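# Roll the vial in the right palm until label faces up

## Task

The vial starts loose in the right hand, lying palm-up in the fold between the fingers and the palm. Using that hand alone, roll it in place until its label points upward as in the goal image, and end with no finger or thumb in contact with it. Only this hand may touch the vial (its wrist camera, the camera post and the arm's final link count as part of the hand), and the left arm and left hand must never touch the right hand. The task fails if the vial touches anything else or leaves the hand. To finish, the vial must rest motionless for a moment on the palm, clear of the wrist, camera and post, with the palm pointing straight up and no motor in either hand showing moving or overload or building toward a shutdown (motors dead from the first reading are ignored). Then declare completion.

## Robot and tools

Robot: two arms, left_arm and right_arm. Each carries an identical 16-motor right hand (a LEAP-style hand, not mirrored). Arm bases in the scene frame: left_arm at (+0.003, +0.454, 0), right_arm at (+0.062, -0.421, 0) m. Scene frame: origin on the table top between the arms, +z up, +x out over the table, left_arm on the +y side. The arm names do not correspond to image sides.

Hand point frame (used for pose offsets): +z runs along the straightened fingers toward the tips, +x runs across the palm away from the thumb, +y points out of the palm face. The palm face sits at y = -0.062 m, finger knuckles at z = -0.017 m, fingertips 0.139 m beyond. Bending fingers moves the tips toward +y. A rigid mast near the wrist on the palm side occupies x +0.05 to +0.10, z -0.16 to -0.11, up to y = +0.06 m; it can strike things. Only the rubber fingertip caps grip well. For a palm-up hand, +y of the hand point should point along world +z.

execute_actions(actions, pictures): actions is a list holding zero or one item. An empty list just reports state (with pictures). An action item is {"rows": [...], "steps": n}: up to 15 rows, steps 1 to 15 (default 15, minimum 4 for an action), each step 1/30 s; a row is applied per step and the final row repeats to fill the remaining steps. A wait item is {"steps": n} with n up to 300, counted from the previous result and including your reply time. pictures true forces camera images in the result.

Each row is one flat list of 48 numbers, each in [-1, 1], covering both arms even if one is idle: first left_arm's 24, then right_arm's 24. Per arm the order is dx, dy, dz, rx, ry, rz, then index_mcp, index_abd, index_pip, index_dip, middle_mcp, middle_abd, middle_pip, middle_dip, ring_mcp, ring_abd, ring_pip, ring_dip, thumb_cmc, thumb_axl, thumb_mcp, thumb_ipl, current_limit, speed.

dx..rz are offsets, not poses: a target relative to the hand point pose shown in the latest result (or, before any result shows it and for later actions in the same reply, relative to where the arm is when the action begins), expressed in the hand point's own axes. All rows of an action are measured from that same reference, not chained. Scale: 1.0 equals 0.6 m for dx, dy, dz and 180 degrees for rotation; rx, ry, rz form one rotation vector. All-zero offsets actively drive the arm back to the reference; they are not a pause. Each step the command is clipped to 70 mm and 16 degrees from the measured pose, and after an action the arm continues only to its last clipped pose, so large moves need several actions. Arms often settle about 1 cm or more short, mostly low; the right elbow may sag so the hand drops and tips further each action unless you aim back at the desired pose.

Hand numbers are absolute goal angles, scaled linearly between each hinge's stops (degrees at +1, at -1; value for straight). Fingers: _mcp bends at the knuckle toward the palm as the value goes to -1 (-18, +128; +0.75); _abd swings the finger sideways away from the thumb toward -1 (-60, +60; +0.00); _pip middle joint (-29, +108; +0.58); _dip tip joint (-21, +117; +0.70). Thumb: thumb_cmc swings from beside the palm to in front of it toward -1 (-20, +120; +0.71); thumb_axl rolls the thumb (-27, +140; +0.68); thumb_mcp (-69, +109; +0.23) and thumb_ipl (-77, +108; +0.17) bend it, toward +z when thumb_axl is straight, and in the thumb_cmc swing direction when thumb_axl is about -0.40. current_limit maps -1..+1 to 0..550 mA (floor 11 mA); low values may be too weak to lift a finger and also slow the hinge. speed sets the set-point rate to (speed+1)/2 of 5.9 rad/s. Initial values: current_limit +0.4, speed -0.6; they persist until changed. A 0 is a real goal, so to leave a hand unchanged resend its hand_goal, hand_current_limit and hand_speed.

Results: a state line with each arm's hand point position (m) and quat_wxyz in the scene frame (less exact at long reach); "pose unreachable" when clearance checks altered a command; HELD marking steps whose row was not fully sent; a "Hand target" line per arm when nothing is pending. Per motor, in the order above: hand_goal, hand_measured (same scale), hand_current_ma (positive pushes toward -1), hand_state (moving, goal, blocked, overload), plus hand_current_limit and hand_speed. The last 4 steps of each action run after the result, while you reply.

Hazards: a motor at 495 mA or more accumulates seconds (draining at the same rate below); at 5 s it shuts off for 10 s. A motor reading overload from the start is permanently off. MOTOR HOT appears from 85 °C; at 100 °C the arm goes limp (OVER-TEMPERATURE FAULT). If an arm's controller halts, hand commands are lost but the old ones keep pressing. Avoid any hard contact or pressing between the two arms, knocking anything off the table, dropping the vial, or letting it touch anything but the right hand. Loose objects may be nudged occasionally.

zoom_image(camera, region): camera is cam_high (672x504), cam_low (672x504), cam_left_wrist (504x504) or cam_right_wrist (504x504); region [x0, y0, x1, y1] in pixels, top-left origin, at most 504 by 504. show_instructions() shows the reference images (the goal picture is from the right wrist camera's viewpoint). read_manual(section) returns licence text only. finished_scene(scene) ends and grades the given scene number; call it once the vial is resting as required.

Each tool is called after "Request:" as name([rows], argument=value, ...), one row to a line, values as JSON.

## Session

Request:
show_instructions()

Request:
execute_actions(actions=[])

Reference images for this scene: goal picture from the wrist camera place.

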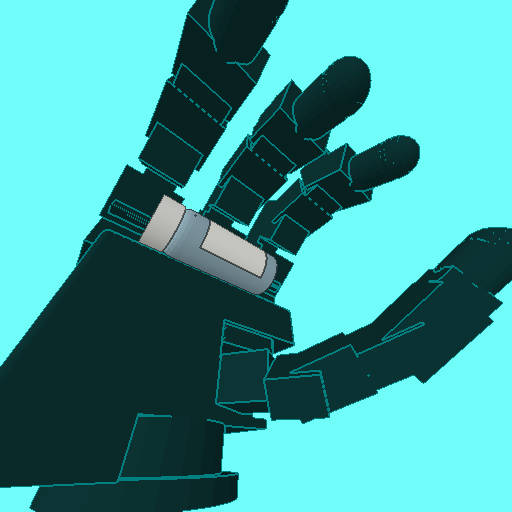

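Scene clock: 0.00 s of 4800.00 s.
left_arm: end_effector_position=(+0.3872, +0.8022, +0.5763) hand_goal=(+0.754, +0.000, +0.576, +0.696, +0.754, +0.000, +0.576, +0.696, +0.754, +0.000, +0.576, +0.696, +0.714, +0.678, +0.226, +0.168) hand_measured=(+0.754, +0.000, +0.576, +0.696, +0.754, +0.000, +0.576, +0.696, +0.754, +0.000, +0.576, +0.696, +0.714, +0.678, +0.226, +0.168) hand_current_ma=(+0, +0, +0, +0, +0, +0, +0, +0, +0, +0, +0, +0, +0, +0, +0, +0) hand_state=(goal, goal, goal, goal, goal, goal, goal, goal, goal, goal, goal, goal, goal, goal, goal, goal) hand_current_limit=0.40 hand_speed=-0.60 end_effector_quat_wxyz=(+0.267, +0.270, +0.652, +0.656) | right_arm: end_effector_position=(+0.4291, -0.0955, +0.4048) hand_goal=(+0.046, +0.000, -0.008, +0.280, +0.046, +0.000, -0.008, +0.280, +0.046, +0.000, -0.008, +0.280, -0.104, +0.266, +0.032, -0.018) hand_measured=(+0.062, +0.000, -0.006, +0.282, +0.062, +0.000, -0.006, +0.282, +0.062, +0.000, -0.006, +0.282, -0.088, +0.270, +0.034, -0.016) hand_current_ma=(+83, +0, +13, +13, +83, +0, +13, +13, +90, +0, +14, +12, +82, +30, +13, +11) hand_state=(goal, goal, goal, goal, goal, goal, goal, goal, goal, goal, goal, goal, goal, goal, goal, goal) hand_current_limit=0.40 hand_speed=-0.60 end_effector_quat_wxyz=(+0.292, +0.299, +0.632, +0.653)
Joint positions: left_arm=[ 0.66   1.038  1.037  0.005 -0.015  0.007] | right_arm=[1.02  1.104 0.6   0.526 0.104 0.02 ]
Joint velocities: left_arm=[ 0.005 -0.024 -0.012  0.002 -0.037 -0.007] | right_arm=[-0.005 -0.034 -0.027 -0.012  0.007  0.095]
Hand target (left_arm): +0.382, +0.797, +0.605; +0.274, +0.263, +0.635, +0.673
Hand target (right_arm): +0.430, -0.094, +0.423; +0.295, +0.295, +0.620, +0.664
camera_calibration (this result's frames):
cam_left_wrist: T_world_to_cam=[[0.52159, -0.56124, 0.642615, -0.0920017], [-0.223378, -0.816743, -0.532008, 0.994181], [0.823436, 0.133944, -0.551374, 0.012814], [0, 0, 0, 1]] pos_world=[0.259514, 0.758639, 0.5951]
cam_right_wrist: T_world_to_cam=[[0.451625, -0.666618, 0.593005, -0.469052], [-0.317551, -0.741225, -0.591394, 0.256611], [0.833784, 0.0787792, -0.546441, -0.00894971], [0, 0, 0, 1]] pos_world=[0.300785, -0.121767, 0.425019]

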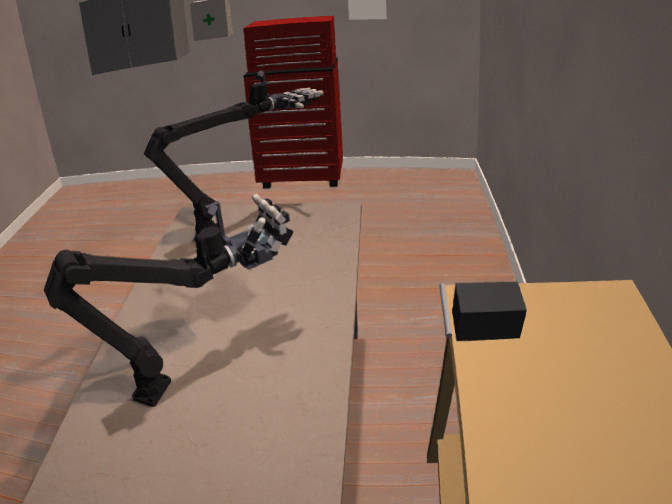

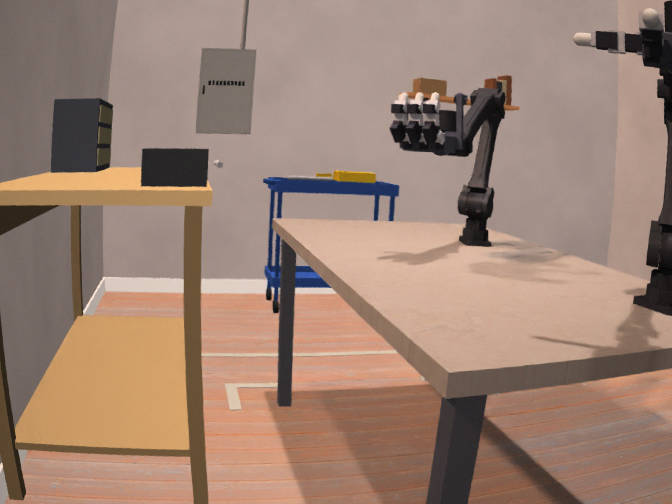

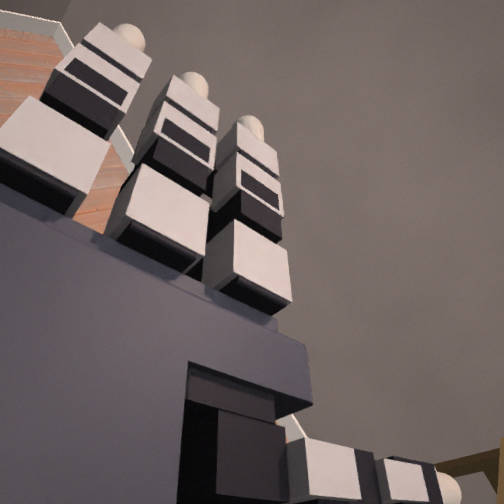

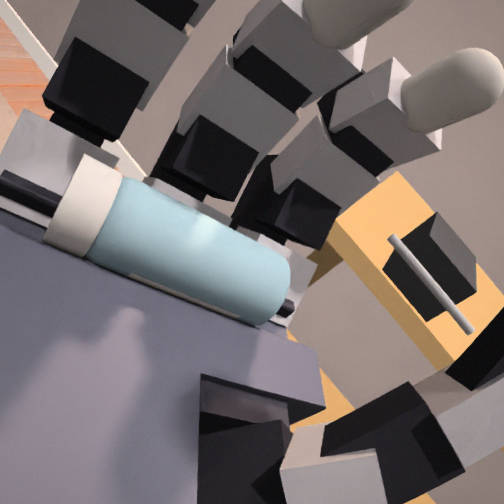

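Request:
zoom_image(camera="cam_right_wrist", region=[30, 130, 330, 350])

Region (30, 130, 330, 350) of cam_right_wrist's 504x504 image, scaled by 1.680, with more detail than that image has; it fills the top 370 rows of this view, and the rest is white.

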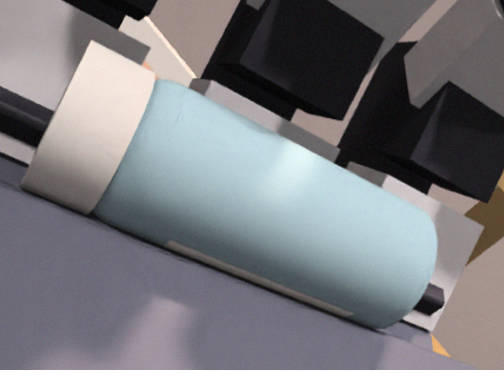

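Request:
execute_actions([
  {"steps": 1},
])

Scene clock: 3.63 s of 4800.00 s.
left_arm: end_effector_position=(+0.3872, +0.8022, +0.5763) hand_goal=(+0.754, +0.000, +0.576, +0.696, +0.754, +0.000, +0.576, +0.696, +0.754, +0.000, +0.576, +0.696, +0.714, +0.678, +0.226, +0.168) hand_measured=(+0.764, +0.000, +0.576, +0.696, +0.764, +0.000, +0.576, +0.696, +0.764, +0.000, +0.576, +0.696, +0.724, +0.678, +0.226, +0.168) hand_current_ma=(+56, +0, +4, +0, +52, +0, +4, +0, +55, +0, +4, +0, +53, -4, -1, -2) hand_state=(goal, goal, goal, goal, goal, goal, goal, goal, goal, goal, goal, goal, goal, goal, goal, goal) hand_current_limit=0.40 hand_speed=-0.60 end_effector_quat_wxyz=(+0.267, +0.270, +0.652, +0.656) | right_arm: end_effector_position=(+0.4291, -0.0955, +0.4048) hand_goal=(+0.046, +0.000, -0.008, +0.280, +0.046, +0.000, -0.008, +0.280, +0.046, +0.000, -0.008, +0.280, -0.104, +0.266, +0.032, -0.018) hand_measured=(+0.062, +0.000, -0.006, +0.282, +0.062, +0.000, -0.006, +0.282, +0.062, +0.000, -0.006, +0.282, -0.088, +0.270, +0.034, -0.016) hand_current_ma=(+83, +0, +13, +13, +83, +0, +13, +13, +90, +0, +14, +12, +82, +30, +13, +11) hand_state=(goal, goal, goal, goal, goal, goal, goal, goal, goal, goal, goal, goal, goal, goal, goal, goal) hand_current_limit=0.40 hand_speed=-0.60 end_effector_quat_wxyz=(+0.292, +0.299, +0.632, +0.653)
Joint positions: left_arm=[ 0.66   1.038  1.037  0.005 -0.015  0.007] | right_arm=[1.02  1.104 0.6   0.526 0.104 0.02 ]
Joint velocities: left_arm=[-0.005  0.005  0.022  0.027  0.037  0.037] | right_arm=[-0.005 -0.024 -0.002  0.002 -0.066 -0.007]
Hand target (left_arm): +0.382, +0.797, +0.605; +0.274, +0.263, +0.635, +0.673
Hand target (right_arm): +0.430, -0.094, +0.423; +0.295, +0.295, +0.620, +0.664
Kept back: nothing.
Steps of this call (steps 1 to 90: nothing new was sent; then 0.63 s passed at rest). Readings (end_effector_position | what the end effector reports):
1: left_arm (+0.3872, +0.8022, +0.5763) | right_arm (+0.4291, -0.0955, +0.4048) | left_arm hand_goal=(+0.754, +0.000, +0.576, +0.696, +0.754, +0.000, +0.576, +0.696, +0.754, +0.000, +0.576, +0.696, +0.714, +0.678, +0.226, +0.168) hand_measured=(+0.754, +0.000, +0.576, +0.696, +0.754, +0.000, +0.576, +0.696, +0.754, +0.000, +0.576, +0.696, +0.714, +0.678, +0.226, +0.168) hand_current_ma=(+0, +0, +0, +0, +0, +0, +0, +0, +0, +0, +0, +0, +0, +0, +0, +0) hand_state=(moving, goal, moving, moving, moving, goal, moving, moving, moving, goal, moving, moving, moving, moving, moving, moving) hand_current_limit=0.40 hand_speed=-0.60 | right_arm hand_goal=(+0.046, +0.000, -0.008, +0.280, +0.046, +0.000, -0.008, +0.280, +0.046, +0.000, -0.008, +0.280, -0.104, +0.266, +0.032, -0.018) hand_measured=(+0.062, +0.000, -0.006, +0.282, +0.062, +0.000, -0.006, +0.282, +0.062, +0.000, -0.006, +0.282, -0.088, +0.270, +0.034, -0.016) hand_current_ma=(+83, +0, +13, +13, +83, +0, +13, +13, +90, +0, +14, +12, +82, +30, +13, +11) hand_state=(moving, goal, moving, moving, moving, goal, moving, moving, moving, goal, moving, moving, moving, moving, moving, moving) hand_current_limit=0.40 hand_speed=-0.60
2: left_arm (+0.3872, +0.8022, +0.5763) | right_arm (+0.4291, -0.0955, +0.4048) | left_arm hand_goal=(+0.754, +0.000, +0.576, +0.696, +0.754, +0.000, +0.576, +0.696, +0.754, +0.000, +0.576, +0.696, +0.714, +0.678, +0.226, +0.168) hand_measured=(+0.758, +0.000, +0.576, +0.696, +0.756, +0.000, +0.576, +0.696, +0.756, +0.000, +0.576, +0.696, +0.718, +0.678, +0.226, +0.168) hand_current_ma=(+49, +0, +5, +0, +46, +0, +5, +0, +48, +0, +5, +0, +50, -5, -1, -2) hand_state=(moving, goal, goal, goal, moving, goal, goal, goal, moving, goal, goal, goal, moving, goal, goal, goal) hand_current_limit=0.40 hand_speed=-0.60 | right_arm hand_goal=(+0.046, +0.000, -0.008, +0.280, +0.046, +0.000, -0.008, +0.280, +0.046, +0.000, -0.008, +0.280, -0.104, +0.266, +0.032, -0.018) hand_measured=(+0.062, +0.000, -0.006, +0.282, +0.062, +0.000, -0.006, +0.282, +0.062, +0.000, -0.006, +0.282, -0.088, +0.270, +0.034, -0.016) hand_current_ma=(+83, +0, +13, +13, +83, +0, +13, +13, +90, +0, +14, +12, +82, +30, +13, +11) hand_state=(goal, goal, goal, goal, goal, goal, goal, goal, goal, goal, goal, goal, goal, goal, goal, goal) hand_current_limit=0.40 hand_speed=-0.60
4: left_arm (+0.3872, +0.8022, +0.5763) | right_arm (+0.4291, -0.0955, +0.4048) | left_arm hand_goal=(+0.754, +0.000, +0.576, +0.696, +0.754, +0.000, +0.576, +0.696, +0.754, +0.000, +0.576, +0.696, +0.714, +0.678, +0.226, +0.168) hand_measured=(+0.764, +0.000, +0.576, +0.696, +0.762, +0.000, +0.576, +0.696, +0.762, +0.000, +0.576, +0.696, +0.722, +0.678, +0.226, +0.168) hand_current_ma=(+58, +0, +4, +0, +53, +0, +4, +0, +56, +0, +4, +0, +53, -4, -1, -2) hand_state=(moving, goal, goal, goal, moving, goal, goal, goal, moving, goal, goal, goal, moving, goal, goal, goal) hand_current_limit=0.40 hand_speed=-0.60 | right_arm hand_goal=(+0.046, +0.000, -0.008, +0.280, +0.046, +0.000, -0.008, +0.280, +0.046, +0.000, -0.008, +0.280, -0.104, +0.266, +0.032, -0.018) hand_measured=(+0.062, +0.000, -0.006, +0.282, +0.062, +0.000, -0.006, +0.282, +0.062, +0.000, -0.006, +0.282, -0.088, +0.270, +0.034, -0.016) hand_current_ma=(+83, +0, +13, +13, +83, +0, +13, +13, +90, +0, +14, +12, +82, +30, +13, +11) hand_state=(goal, goal, goal, goal, goal, goal, goal, goal, goal, goal, goal, goal, goal, goal, goal, goal) hand_current_limit=0.40 hand_speed=-0.60
8: left_arm (+0.3872, +0.8022, +0.5763) | right_arm (+0.4291, -0.0955, +0.4048) | left_arm hand_goal=(+0.754, +0.000, +0.576, +0.696, +0.754, +0.000, +0.576, +0.696, +0.754, +0.000, +0.576, +0.696, +0.714, +0.678, +0.226, +0.168) hand_measured=(+0.764, +0.000, +0.576, +0.696, +0.764, +0.000, +0.576, +0.696, +0.764, +0.000, +0.576, +0.696, +0.724, +0.678, +0.226, +0.168) hand_current_ma=(+55, +0, +4, +0, +51, +0, +4, +0, +54, +0, +4, +0, +52, -4, -1, -2) hand_state=(goal, goal, goal, goal, goal, goal, goal, goal, goal, goal, goal, goal, goal, goal, goal, goal) hand_current_limit=0.40 hand_speed=-0.60 | right_arm hand_goal=(+0.046, +0.000, -0.008, +0.280, +0.046, +0.000, -0.008, +0.280, +0.046, +0.000, -0.008, +0.280, -0.104, +0.266, +0.032, -0.018) hand_measured=(+0.062, +0.000, -0.006, +0.282, +0.062, +0.000, -0.006, +0.282, +0.062, +0.000, -0.006, +0.282, -0.088, +0.270, +0.034, -0.016) hand_current_ma=(+83, +0, +13, +13, +83, +0, +13, +13, +90, +0, +14, +12, +82, +30, +13, +11) hand_state=(goal, goal, goal, goal, goal, goal, goal, goal, goal, goal, goal, goal, goal, goal, goal, goal) hand_current_limit=0.40 hand_speed=-0.60
90: the state above

Request:
execute_actions([
  {"rows": [[0,0.0478,-0.0121,-0.0166,0,0,0.754,0,0.576,0.696,0.754,0,0.576,0.696,0.754,0,0.576,0.696,0.714,0.678,0.226,0.168,0.4,-0.6,0.001,0.0303,0.0034,-0.0107,0,0.0012,0.046,0,-0.008,0.28,0.046,0,-0.49,-0.62,0.046,0,-0.008,0.28,-0.104,0.266,0.032,-0.018,0.8,-0.2]], "steps": 15},
])

Request:
execute_actions([
  {"rows": [[0,0.0478,-0.0121,-0.0166,0,0,0.754,0,0.576,0.696,0.754,0,0.576,0.696,0.754,0,0.576,0.696,0.714,0.678,0.226,0.168,0.4,-0.6,0.001,0.0303,0.0034,-0.0107,0,0.0012,0.046,0,-0.008,0.28,0.046,0,-0.49,-0.62,0.046,0,-0.008,0.28,-0.104,0.266,0.032,-0.018,0.8,-0.2],[0,0.0478,-0.0121,-0.0166,0,0,0.754,0,0.576,0.696,0.754,0,0.576,0.696,0.754,0,0.576,0.696,0.714,0.678,0.226,0.168,0.4,-0.6,0.001,0.0303,0.0034,-0.0107,0,0.0012,0.046,0,-0.008,0.28,0.046,0,-0.49,-0.62,0.046,0,-0.008,0.28,-0.104,0.266,0.032,-0.018,0.8,-0.2],[0,0.0478,-0.0121,-0.0166,0,0,0.754,0,0.576,0.696,0.754,0,0.576,0.696,0.754,0,0.576,0.696,0.714,0.678,0.226,0.168,0.4,-0.6,0.001,0.0303,0.0034,-0.0107,0,0.0012,0.046,0,-0.008,0.28,0.046,0,-0.49,-0.62,0.046,0,-0.008,0.28,-0.104,0.266,0.032,-0.018,0.8,-0.2],[0,0.0478,-0.0121,-0.0166,0,0,0.754,0,0.576,0.696,0.754,0,0.576,0.696,0.754,0,0.576,0.696,0.714,0.678,0.226,0.168,0.4,-0.6,0.001,0.0303,0.0034,-0.0107,0,0.0012,0.046,0,-0.008,0.28,0.046,0,-0.49,-0.62,0.046,0,-0.008,0.28,-0.104,0.266,0.032,-0.018,0.8,-0.2],[0,0.0478,-0.0121,-0.0166,0,0,0.754,0,0.576,0.696,0.754,0,0.576,0.696,0.754,0,0.576,0.696,0.714,0.678,0.226,0.168,0.4,-0.6,0.001,0.0303,0.0034,-0.0107,0,0.0012,0.046,0,-0.008,0.28,0.046,0,-0.595,-0.62,0.046,0,-0.008,0.28,-0.104,0.266,0.032,-0.018,0.4,-0.3]], "steps": 8},
])

Request:
execute_actions([
  {"steps": 8},
])

Scene clock: 6.73 s of 4800.00 s.
left_arm: end_effector_position=(+0.3872, +0.8022, +0.5763) hand_goal=(+0.754, +0.000, +0.576, +0.696, +0.754, +0.000, +0.576, +0.696, +0.754, +0.000, +0.576, +0.696, +0.714, +0.678, +0.226, +0.168) hand_measured=(+0.764, +0.000, +0.576, +0.696, +0.764, +0.000, +0.576, +0.696, +0.764, +0.000, +0.576, +0.696, +0.724, +0.678, +0.226, +0.168) hand_current_ma=(+56, +0, +4, +0, +52, +0, +4, +0, +55, +0, +4, +0, +53, -4, -1, -2) hand_state=(goal, goal, goal, goal, goal, goal, goal, goal, goal, goal, goal, goal, goal, goal, goal, goal) hand_current_limit=0.40 hand_speed=-0.60 end_effector_quat_wxyz=(+0.267, +0.270, +0.652, +0.656) | right_arm: end_effector_position=(+0.4291, -0.0955, +0.4048) hand_goal=(+0.046, +0.000, -0.008, +0.280, +0.046, +0.000, -0.490, -0.620, +0.046, +0.000, -0.008, +0.280, -0.104, +0.266, +0.032, -0.018) hand_measured=(+0.062, +0.000, -0.006, +0.282, +0.058, +0.000, -0.432, -0.140, +0.062, +0.000, -0.006, +0.282, -0.088, +0.270, +0.034, -0.016) hand_current_ma=(+83, +0, +13, +13, +65, +0, +30, +75, +90, +0, +14, +12, +82, +30, +13, +11) hand_state=(goal, goal, goal, goal, goal, goal, moving, moving, goal, goal, goal, goal, goal, goal, goal, goal) hand_current_limit=0.80 hand_speed=-0.20 end_effector_quat_wxyz=(+0.292, +0.299, +0.632, +0.653)
Joint positions: left_arm=[ 0.66   1.038  1.037  0.005 -0.015  0.007] | right_arm=[1.02  1.104 0.6   0.526 0.104 0.02 ]
Joint velocities: left_arm=[-0.015 -0.005 -0.002 -0.007  0.051  0.007] | right_arm=[-0.015  0.005  0.002 -0.012  0.007 -0.051]
Steps of this call (steps 1 to 82: nothing new was sent; steps 83 to 93: the first 11 steps of this action). Readings (end_effector_position | what the end effector reports):
83: left_arm (+0.3872, +0.8022, +0.5763) | right_arm (+0.4291, -0.0955, +0.4048) | left_arm hand_goal=(+0.754, +0.000, +0.576, +0.696, +0.754, +0.000, +0.576, +0.696, +0.754, +0.000, +0.576, +0.696, +0.714, +0.678, +0.226, +0.168) hand_measured=(+0.764, +0.000, +0.576, +0.696, +0.764, +0.000, +0.576, +0.696, +0.764, +0.000, +0.576, +0.696, +0.724, +0.678, +0.226, +0.168) hand_current_ma=(+56, +0, +4, +0, +52, +0, +4, +0, +55, +0, +4, +0, +53, -4, -1, -2) hand_state=(goal, goal, goal, goal, goal, goal, goal, goal, goal, goal, goal, goal, goal, goal, goal, goal) hand_current_limit=0.40 hand_speed=-0.60 | right_arm hand_goal=(+0.046, +0.000, -0.008, +0.280, +0.046, +0.000, -0.490, -0.620, +0.046, +0.000, -0.008, +0.280, -0.104, +0.266, +0.032, -0.018) hand_measured=(+0.062, +0.000, -0.006, +0.282, +0.062, +0.000, -0.006, +0.282, +0.062, +0.000, -0.006, +0.282, -0.088, +0.270, +0.034, -0.016) hand_current_ma=(+83, +0, +13, +13, +83, +0, +13, +13, +90, +0, +14, +12, +82, +30, +13, +11) hand_state=(goal, goal, goal, goal, goal, goal, moving, moving, goal, goal, goal, goal, goal, goal, goal, goal) hand_current_limit=0.80 hand_speed=-0.20
84: left_arm (+0.3872, +0.8022, +0.5763) | right_arm (+0.4291, -0.0955, +0.4048) | left_arm hand_goal=(+0.754, +0.000, +0.576, +0.696, +0.754, +0.000, +0.576, +0.696, +0.754, +0.000, +0.576, +0.696, +0.714, +0.678, +0.226, +0.168) hand_measured=(+0.764, +0.000, +0.576, +0.696, +0.764, +0.000, +0.576, +0.696, +0.764, +0.000, +0.576, +0.696, +0.724, +0.678, +0.226, +0.168) hand_current_ma=(+56, +0, +4, +0, +52, +0, +4, +0, +55, +0, +4, +0, +53, -4, -1, -2) hand_state=(goal, goal, goal, goal, goal, goal, goal, goal, goal, goal, goal, goal, goal, goal, goal, goal) hand_current_limit=0.40 hand_speed=-0.60 | right_arm hand_goal=(+0.046, +0.000, -0.008, +0.280, +0.046, +0.000, -0.490, -0.620, +0.046, +0.000, -0.008, +0.280, -0.104, +0.266, +0.032, -0.018) hand_measured=(+0.062, +0.000, -0.006, +0.282, +0.062, +0.000, -0.010, +0.278, +0.062, +0.000, -0.006, +0.282, -0.088, +0.270, +0.034, -0.016) hand_current_ma=(+83, +0, +13, +13, +83, +0, +178, +177, +90, +0, +14, +12, +82, +30, +13, +11) hand_state=(goal, goal, goal, goal, goal, goal, moving, moving, goal, goal, goal, goal, goal, goal, goal, goal) hand_current_limit=0.80 hand_speed=-0.20
86: left_arm (+0.3872, +0.8022, +0.5763) | right_arm (+0.4291, -0.0955, +0.4048) | left_arm hand_goal=(+0.754, +0.000, +0.576, +0.696, +0.754, +0.000, +0.576, +0.696, +0.754, +0.000, +0.576, +0.696, +0.714, +0.678, +0.226, +0.168) hand_measured=(+0.764, +0.000, +0.576, +0.696, +0.764, +0.000, +0.576, +0.696, +0.764, +0.000, +0.576, +0.696, +0.724, +0.678, +0.226, +0.168) hand_current_ma=(+56, +0, +4, +0, +52, +0, +4, +0, +55, +0, +4, +0, +53, -4, -1, -2) hand_state=(goal, goal, goal, goal, goal, goal, goal, goal, goal, goal, goal, goal, goal, goal, goal, goal) hand_current_limit=0.40 hand_speed=-0.60 | right_arm hand_goal=(+0.046, +0.000, -0.008, +0.280, +0.046, +0.000, -0.490, -0.620, +0.046, +0.000, -0.008, +0.280, -0.104, +0.266, +0.032, -0.018) hand_measured=(+0.062, +0.000, -0.006, +0.282, +0.062, +0.000, -0.090, +0.198, +0.062, +0.000, -0.006, +0.282, -0.088, +0.270, +0.034, -0.016) hand_current_ma=(+83, +0, +13, +13, +82, +0, +102, +107, +90, +0, +14, +12, +82, +30, +13, +11) hand_state=(goal, goal, goal, goal, goal, goal, moving, moving, goal, goal, goal, goal, goal, goal, goal, goal) hand_current_limit=0.80 hand_speed=-0.20
90: left_arm (+0.3872, +0.8022, +0.5763) | right_arm (+0.4291, -0.0955, +0.4048) | left_arm hand_goal=(+0.754, +0.000, +0.576, +0.696, +0.754, +0.000, +0.576, +0.696, +0.754, +0.000, +0.576, +0.696, +0.714, +0.678, +0.226, +0.168) hand_measured=(+0.764, +0.000, +0.576, +0.696, +0.764, +0.000, +0.576, +0.696, +0.764, +0.000, +0.576, +0.696, +0.724, +0.678, +0.226, +0.168) hand_current_ma=(+56, +0, +4, +0, +52, +0, +4, +0, +55, +0, +4, +0, +53, -4, -1, -2) hand_state=(goal, goal, goal, goal, goal, goal, goal, goal, goal, goal, goal, goal, goal, goal, goal, goal) hand_current_limit=0.40 hand_speed=-0.60 | right_arm hand_goal=(+0.046, +0.000, -0.008, +0.280, +0.046, +0.000, -0.490, -0.620, +0.046, +0.000, -0.008, +0.280, -0.104, +0.266, +0.032, -0.018) hand_measured=(+0.062, +0.000, -0.006, +0.282, +0.060, +0.000, -0.284, +0.006, +0.062, +0.000, -0.006, +0.282, -0.088, +0.270, +0.034, -0.016) hand_current_ma=(+83, +0, +13, +13, +74, +0, +77, +85, +90, +0, +14, +12, +82, +30, +13, +11) hand_state=(goal, goal, goal, goal, goal, goal, moving, moving, goal, goal, goal, goal, goal, goal, goal, goal) hand_current_limit=0.80 hand_speed=-0.20
93: the state above

Scene clock: 7.00 s of 4800.00 s.
left_arm: end_effector_position=(+0.3872, +0.8022, +0.5763) hand_goal=(+0.754, +0.000, +0.576, +0.696, +0.754, +0.000, +0.576, +0.696, +0.754, +0.000, +0.576, +0.696, +0.714, +0.678, +0.226, +0.168) hand_measured=(+0.764, +0.000, +0.576, +0.696, +0.764, +0.000, +0.576, +0.696, +0.764, +0.000, +0.576, +0.696, +0.724, +0.678, +0.226, +0.168) hand_current_ma=(+56, +0, +4, +0, +52, +0, +4, +0, +55, +0, +4, +0, +53, -4, -1, -2) hand_state=(goal, goal, goal, goal, goal, goal, goal, goal, goal, goal, goal, goal, goal, goal, goal, goal) hand_current_limit=0.40 hand_speed=-0.60 end_effector_quat_wxyz=(+0.267, +0.270, +0.652, +0.656) | right_arm: end_effector_position=(+0.4291, -0.0955, +0.4048) hand_goal=(+0.046, +0.000, -0.008, +0.280, +0.046, +0.000, -0.490, -0.620, +0.046, +0.000, -0.008, +0.280, -0.104, +0.266, +0.032, -0.018) hand_measured=(+0.062, +0.000, -0.006, +0.282, +0.058, +0.000, -0.490, -0.530, +0.062, +0.000, -0.006, +0.282, -0.088, +0.270, +0.034, -0.016) hand_current_ma=(+83, +0, +13, +13, +64, +0, +5, +78, +90, +0, +14, +12, +82, +30, +13, +11) hand_state=(goal, goal, goal, goal, goal, goal, goal, moving, goal, goal, goal, goal, goal, goal, goal, goal) hand_current_limit=0.80 hand_speed=-0.20 end_effector_quat_wxyz=(+0.292, +0.299, +0.632, +0.653)
Joint positions: left_arm=[ 0.66   1.038  1.037  0.005 -0.015  0.007] | right_arm=[1.02  1.104 0.6   0.526 0.104 0.02 ]
Joint velocities: left_arm=[-0.005 -0.005 -0.017 -0.002 -0.007 -0.037] | right_arm=[-0.015 -0.005  0.012 -0.022 -0.037  0.007]
Off your previous action's commanded pose (left_arm): 0.030 m, 3 deg at its last step (step 4 of this call).
Off your previous action's commanded pose (right_arm): 0.018 m, 2 deg at its last step (step 4 of this call).
Steps of this call (steps 1 to 4: the last 4 steps of your previous action; steps 5 to 8: the first 4 steps of this action, its rows measured from where the robot was after step 4). Readings (end_effector_position | what the end effector reports):
4: left_arm (+0.3872, +0.8022, +0.5763) | right_arm (+0.4291, -0.0955, +0.4048) | left_arm hand_goal=(+0.754, +0.000, +0.576, +0.696, +0.754, +0.000, +0.576, +0.696, +0.754, +0.000, +0.576, +0.696, +0.714, +0.678, +0.226, +0.168) hand_measured=(+0.764, +0.000, +0.576, +0.696, +0.764, +0.000, +0.576, +0.696, +0.764, +0.000, +0.576, +0.696, +0.724, +0.678, +0.226, +0.168) hand_current_ma=(+56, +0, +4, +0, +52, +0, +4, +0, +55, +0, +4, +0, +53, -4, -1, -2) hand_state=(goal, goal, goal, goal, goal, goal, goal, goal, goal, goal, goal, goal, goal, goal, goal, goal) hand_current_limit=0.40 hand_speed=-0.60 | right_arm hand_goal=(+0.046, +0.000, -0.008, +0.280, +0.046, +0.000, -0.490, -0.620, +0.046, +0.000, -0.008, +0.280, -0.104, +0.266, +0.032, -0.018) hand_measured=(+0.062, +0.000, -0.006, +0.282, +0.058, +0.000, -0.488, -0.334, +0.062, +0.000, -0.006, +0.282, -0.088, +0.270, +0.034, -0.016) hand_current_ma=(+83, +0, +13, +13, +64, +0, +3, +77, +90, +0, +14, +12, +82, +30, +13, +11) hand_state=(goal, goal, goal, goal, goal, goal, moving, moving, goal, goal, goal, goal, goal, goal, goal, goal) hand_current_limit=0.80 hand_speed=-0.20
5: left_arm (+0.3872, +0.8022, +0.5763) | right_arm (+0.4291, -0.0955, +0.4048) | left_arm hand_goal=(+0.754, +0.000, +0.576, +0.696, +0.754, +0.000, +0.576, +0.696, +0.754, +0.000, +0.576, +0.696, +0.714, +0.678, +0.226, +0.168) hand_measured=(+0.764, +0.000, +0.576, +0.696, +0.764, +0.000, +0.576, +0.696, +0.764, +0.000, +0.576, +0.696, +0.724, +0.678, +0.226, +0.168) hand_current_ma=(+56, +0, +4, +0, +52, +0, +4, +0, +55, +0, +4, +0, +53, -4, -1, -2) hand_state=(goal, goal, goal, goal, goal, goal, goal, goal, goal, goal, goal, goal, goal, goal, goal, goal) hand_current_limit=0.40 hand_speed=-0.60 | right_arm hand_goal=(+0.046, +0.000, -0.008, +0.280, +0.046, +0.000, -0.490, -0.620, +0.046, +0.000, -0.008, +0.280, -0.104, +0.266, +0.032, -0.018) hand_measured=(+0.062, +0.000, -0.006, +0.282, +0.058, +0.000, -0.490, -0.384, +0.062, +0.000, -0.006, +0.282, -0.088, +0.270, +0.034, -0.016) hand_current_ma=(+83, +0, +13, +13, +64, +0, +4, +79, +90, +0, +14, +12, +82, +30, +13, +11) hand_state=(goal, goal, goal, goal, goal, goal, goal, moving, goal, goal, goal, goal, goal, goal, goal, goal) hand_current_limit=0.80 hand_speed=-0.20
6: left_arm (+0.3872, +0.8022, +0.5763) | right_arm (+0.4291, -0.0955, +0.4048) | left_arm hand_goal=(+0.754, +0.000, +0.576, +0.696, +0.754, +0.000, +0.576, +0.696, +0.754, +0.000, +0.576, +0.696, +0.714, +0.678, +0.226, +0.168) hand_measured=(+0.764, +0.000, +0.576, +0.696, +0.764, +0.000, +0.576, +0.696, +0.764, +0.000, +0.576, +0.696, +0.724, +0.678, +0.226, +0.168) hand_current_ma=(+56, +0, +4, +0, +52, +0, +4, +0, +55, +0, +4, +0, +53, -4, -1, -2) hand_state=(goal, goal, goal, goal, goal, goal, goal, goal, goal, goal, goal, goal, goal, goal, goal, goal) hand_current_limit=0.40 hand_speed=-0.60 | right_arm hand_goal=(+0.046, +0.000, -0.008, +0.280, +0.046, +0.000, -0.490, -0.620, +0.046, +0.000, -0.008, +0.280, -0.104, +0.266, +0.032, -0.018) hand_measured=(+0.062, +0.000, -0.006, +0.282, +0.058, +0.000, -0.490, -0.432, +0.062, +0.000, -0.006, +0.282, -0.088, +0.270, +0.034, -0.016) hand_current_ma=(+83, +0, +13, +13, +64, +0, +5, +78, +90, +0, +14, +12, +82, +30, +13, +11) hand_state=(goal, goal, goal, goal, goal, goal, goal, moving, goal, goal, goal, goal, goal, goal, goal, goal) hand_current_limit=0.80 hand_speed=-0.20
8: the state above

Scene clock: 7.27 s of 4800.00 s.
left_arm: end_effector_position=(+0.3872, +0.8022, +0.5763) hand_goal=(+0.754, +0.000, +0.576, +0.696, +0.754, +0.000, +0.576, +0.696, +0.754, +0.000, +0.576, +0.696, +0.714, +0.678, +0.226, +0.168) hand_measured=(+0.764, +0.000, +0.576, +0.696, +0.764, +0.000, +0.576, +0.696, +0.764, +0.000, +0.576, +0.696, +0.724, +0.678, +0.226, +0.168) hand_current_ma=(+56, +0, +4, +0, +52, +0, +4, +0, +55, +0, +4, +0, +53, -4, -1, -2) hand_state=(goal, goal, goal, goal, goal, goal, goal, goal, goal, goal, goal, goal, goal, goal, goal, goal) hand_current_limit=0.40 hand_speed=-0.60 end_effector_quat_wxyz=(+0.267, +0.270, +0.652, +0.656) | right_arm: end_effector_position=(+0.4291, -0.0955, +0.4048) hand_goal=(+0.046, +0.000, -0.008, +0.280, +0.046, +0.000, -0.594, -0.620, +0.046, +0.000, -0.008, +0.280, -0.104, +0.266, +0.032, -0.018) hand_measured=(+0.062, +0.000, -0.006, +0.282, +0.058, +0.000, -0.562, -0.612, +0.062, +0.000, -0.006, +0.282, -0.088, +0.270, +0.034, -0.016) hand_current_ma=(+83, +0, +13, +13, +64, +0, +160, +37, +90, +0, +14, +12, +82, +30, +13, +11) hand_state=(goal, goal, goal, goal, goal, goal, blocked, goal, goal, goal, goal, goal, goal, goal, goal, goal) hand_current_limit=0.40 hand_speed=-0.30 end_effector_quat_wxyz=(+0.292, +0.299, +0.632, +0.653)
Joint positions: left_arm=[ 0.66   1.038  1.037  0.005 -0.015  0.007] | right_arm=[1.02  1.104 0.6   0.526 0.104 0.02 ]
Joint velocities: left_arm=[ 0.005 -0.015 -0.007  0.002  0.081  0.007] | right_arm=[-0.015 -0.015  0.002  0.007  0.007  0.037]
Hand target (left_arm): +0.381, +0.796, +0.604; +0.273, +0.263, +0.635, +0.673
Hand target (right_arm): +0.430, -0.095, +0.423; +0.295, +0.296, +0.620, +0.664
Off the commanded pose (left_arm): 0.030 m, 3 deg.
Off the commanded pose (right_arm): 0.018 m, 2 deg.
Kept back: nothing.
Steps of this call (steps 1 to 4: the last 4 steps of your previous action; steps 5 to 8: nothing new was sent). Readings (end_effector_position | what the end effector reports):
1: left_arm (+0.3872, +0.8022, +0.5763) | right_arm (+0.4291, -0.0955, +0.4048) | left_arm hand_goal=(+0.754, +0.000, +0.576, +0.696, +0.754, +0.000, +0.576, +0.696, +0.754, +0.000, +0.576, +0.696, +0.714, +0.678, +0.226, +0.168) hand_measured=(+0.764, +0.000, +0.576, +0.696, +0.764, +0.000, +0.576, +0.696, +0.764, +0.000, +0.576, +0.696, +0.724, +0.678, +0.226, +0.168) hand_current_ma=(+56, +0, +4, +0, +52, +0, +4, +0, +55, +0, +4, +0, +53, -4, -1, -2) hand_state=(goal, goal, goal, goal, goal, goal, goal, goal, goal, goal, goal, goal, goal, goal, goal, goal) hand_current_limit=0.40 hand_speed=-0.60 | right_arm hand_goal=(+0.046, +0.000, -0.008, +0.280, +0.046, +0.000, -0.594, -0.620, +0.046, +0.000, -0.008, +0.280, -0.104, +0.266, +0.032, -0.018) hand_measured=(+0.062, +0.000, -0.006, +0.282, +0.058, +0.000, -0.490, -0.576, +0.062, +0.000, -0.006, +0.282, -0.088, +0.270, +0.034, -0.016) hand_current_ma=(+83, +0, +13, +13, +64, +0, +5, +1, +90, +0, +14, +12, +82, +30, +13, +11) hand_state=(goal, goal, goal, goal, goal, goal, moving, moving, goal, goal, goal, goal, goal, goal, goal, goal) hand_current_limit=0.40 hand_speed=-0.30
2: left_arm (+0.3872, +0.8022, +0.5763) | right_arm (+0.4291, -0.0955, +0.4048) | left_arm hand_goal=(+0.754, +0.000, +0.576, +0.696, +0.754, +0.000, +0.576, +0.696, +0.754, +0.000, +0.576, +0.696, +0.714, +0.678, +0.226, +0.168) hand_measured=(+0.764, +0.000, +0.576, +0.696, +0.764, +0.000, +0.576, +0.696, +0.764, +0.000, +0.576, +0.696, +0.724, +0.678, +0.226, +0.168) hand_current_ma=(+56, +0, +4, +0, +52, +0, +4, +0, +55, +0, +4, +0, +53, -4, -1, -2) hand_state=(goal, goal, goal, goal, goal, goal, goal, goal, goal, goal, goal, goal, goal, goal, goal, goal) hand_current_limit=0.40 hand_speed=-0.60 | right_arm hand_goal=(+0.046, +0.000, -0.008, +0.280, +0.046, +0.000, -0.594, -0.620, +0.046, +0.000, -0.008, +0.280, -0.104, +0.266, +0.032, -0.018) hand_measured=(+0.062, +0.000, -0.006, +0.282, +0.058, +0.000, -0.494, -0.604, +0.062, +0.000, -0.006, +0.282, -0.088, +0.270, +0.034, -0.016) hand_current_ma=(+83, +0, +13, +13, +64, +0, +141, -21, +90, +0, +14, +12, +82, +30, +13, +11) hand_state=(goal, goal, goal, goal, goal, goal, moving, moving, goal, goal, goal, goal, goal, goal, goal, goal) hand_current_limit=0.40 hand_speed=-0.30
4: left_arm (+0.3872, +0.8022, +0.5763) | right_arm (+0.4291, -0.0955, +0.4048) | left_arm hand_goal=(+0.754, +0.000, +0.576, +0.696, +0.754, +0.000, +0.576, +0.696, +0.754, +0.000, +0.576, +0.696, +0.714, +0.678, +0.226, +0.168) hand_measured=(+0.764, +0.000, +0.576, +0.696, +0.764, +0.000, +0.576, +0.696, +0.764, +0.000, +0.576, +0.696, +0.724, +0.678, +0.226, +0.168) hand_current_ma=(+56, +0, +4, +0, +52, +0, +4, +0, +55, +0, +4, +0, +53, -4, -1, -2) hand_state=(goal, goal, goal, goal, goal, goal, goal, goal, goal, goal, goal, goal, goal, goal, goal, goal) hand_current_limit=0.40 hand_speed=-0.60 | right_arm hand_goal=(+0.046, +0.000, -0.008, +0.280, +0.046, +0.000, -0.594, -0.620, +0.046, +0.000, -0.008, +0.280, -0.104, +0.266, +0.032, -0.018) hand_measured=(+0.062, +0.000, -0.006, +0.282, +0.058, +0.000, -0.556, -0.616, +0.062, +0.000, -0.006, +0.282, -0.088, +0.270, +0.034, -0.016) hand_current_ma=(+83, +0, +13, +13, +64, +0, +38, +18, +90, +0, +14, +12, +82, +30, +13, +11) hand_state=(goal, goal, goal, goal, goal, goal, moving, moving, goal, goal, goal, goal, goal, goal, goal, goal) hand_current_limit=0.40 hand_speed=-0.30
8: the state above


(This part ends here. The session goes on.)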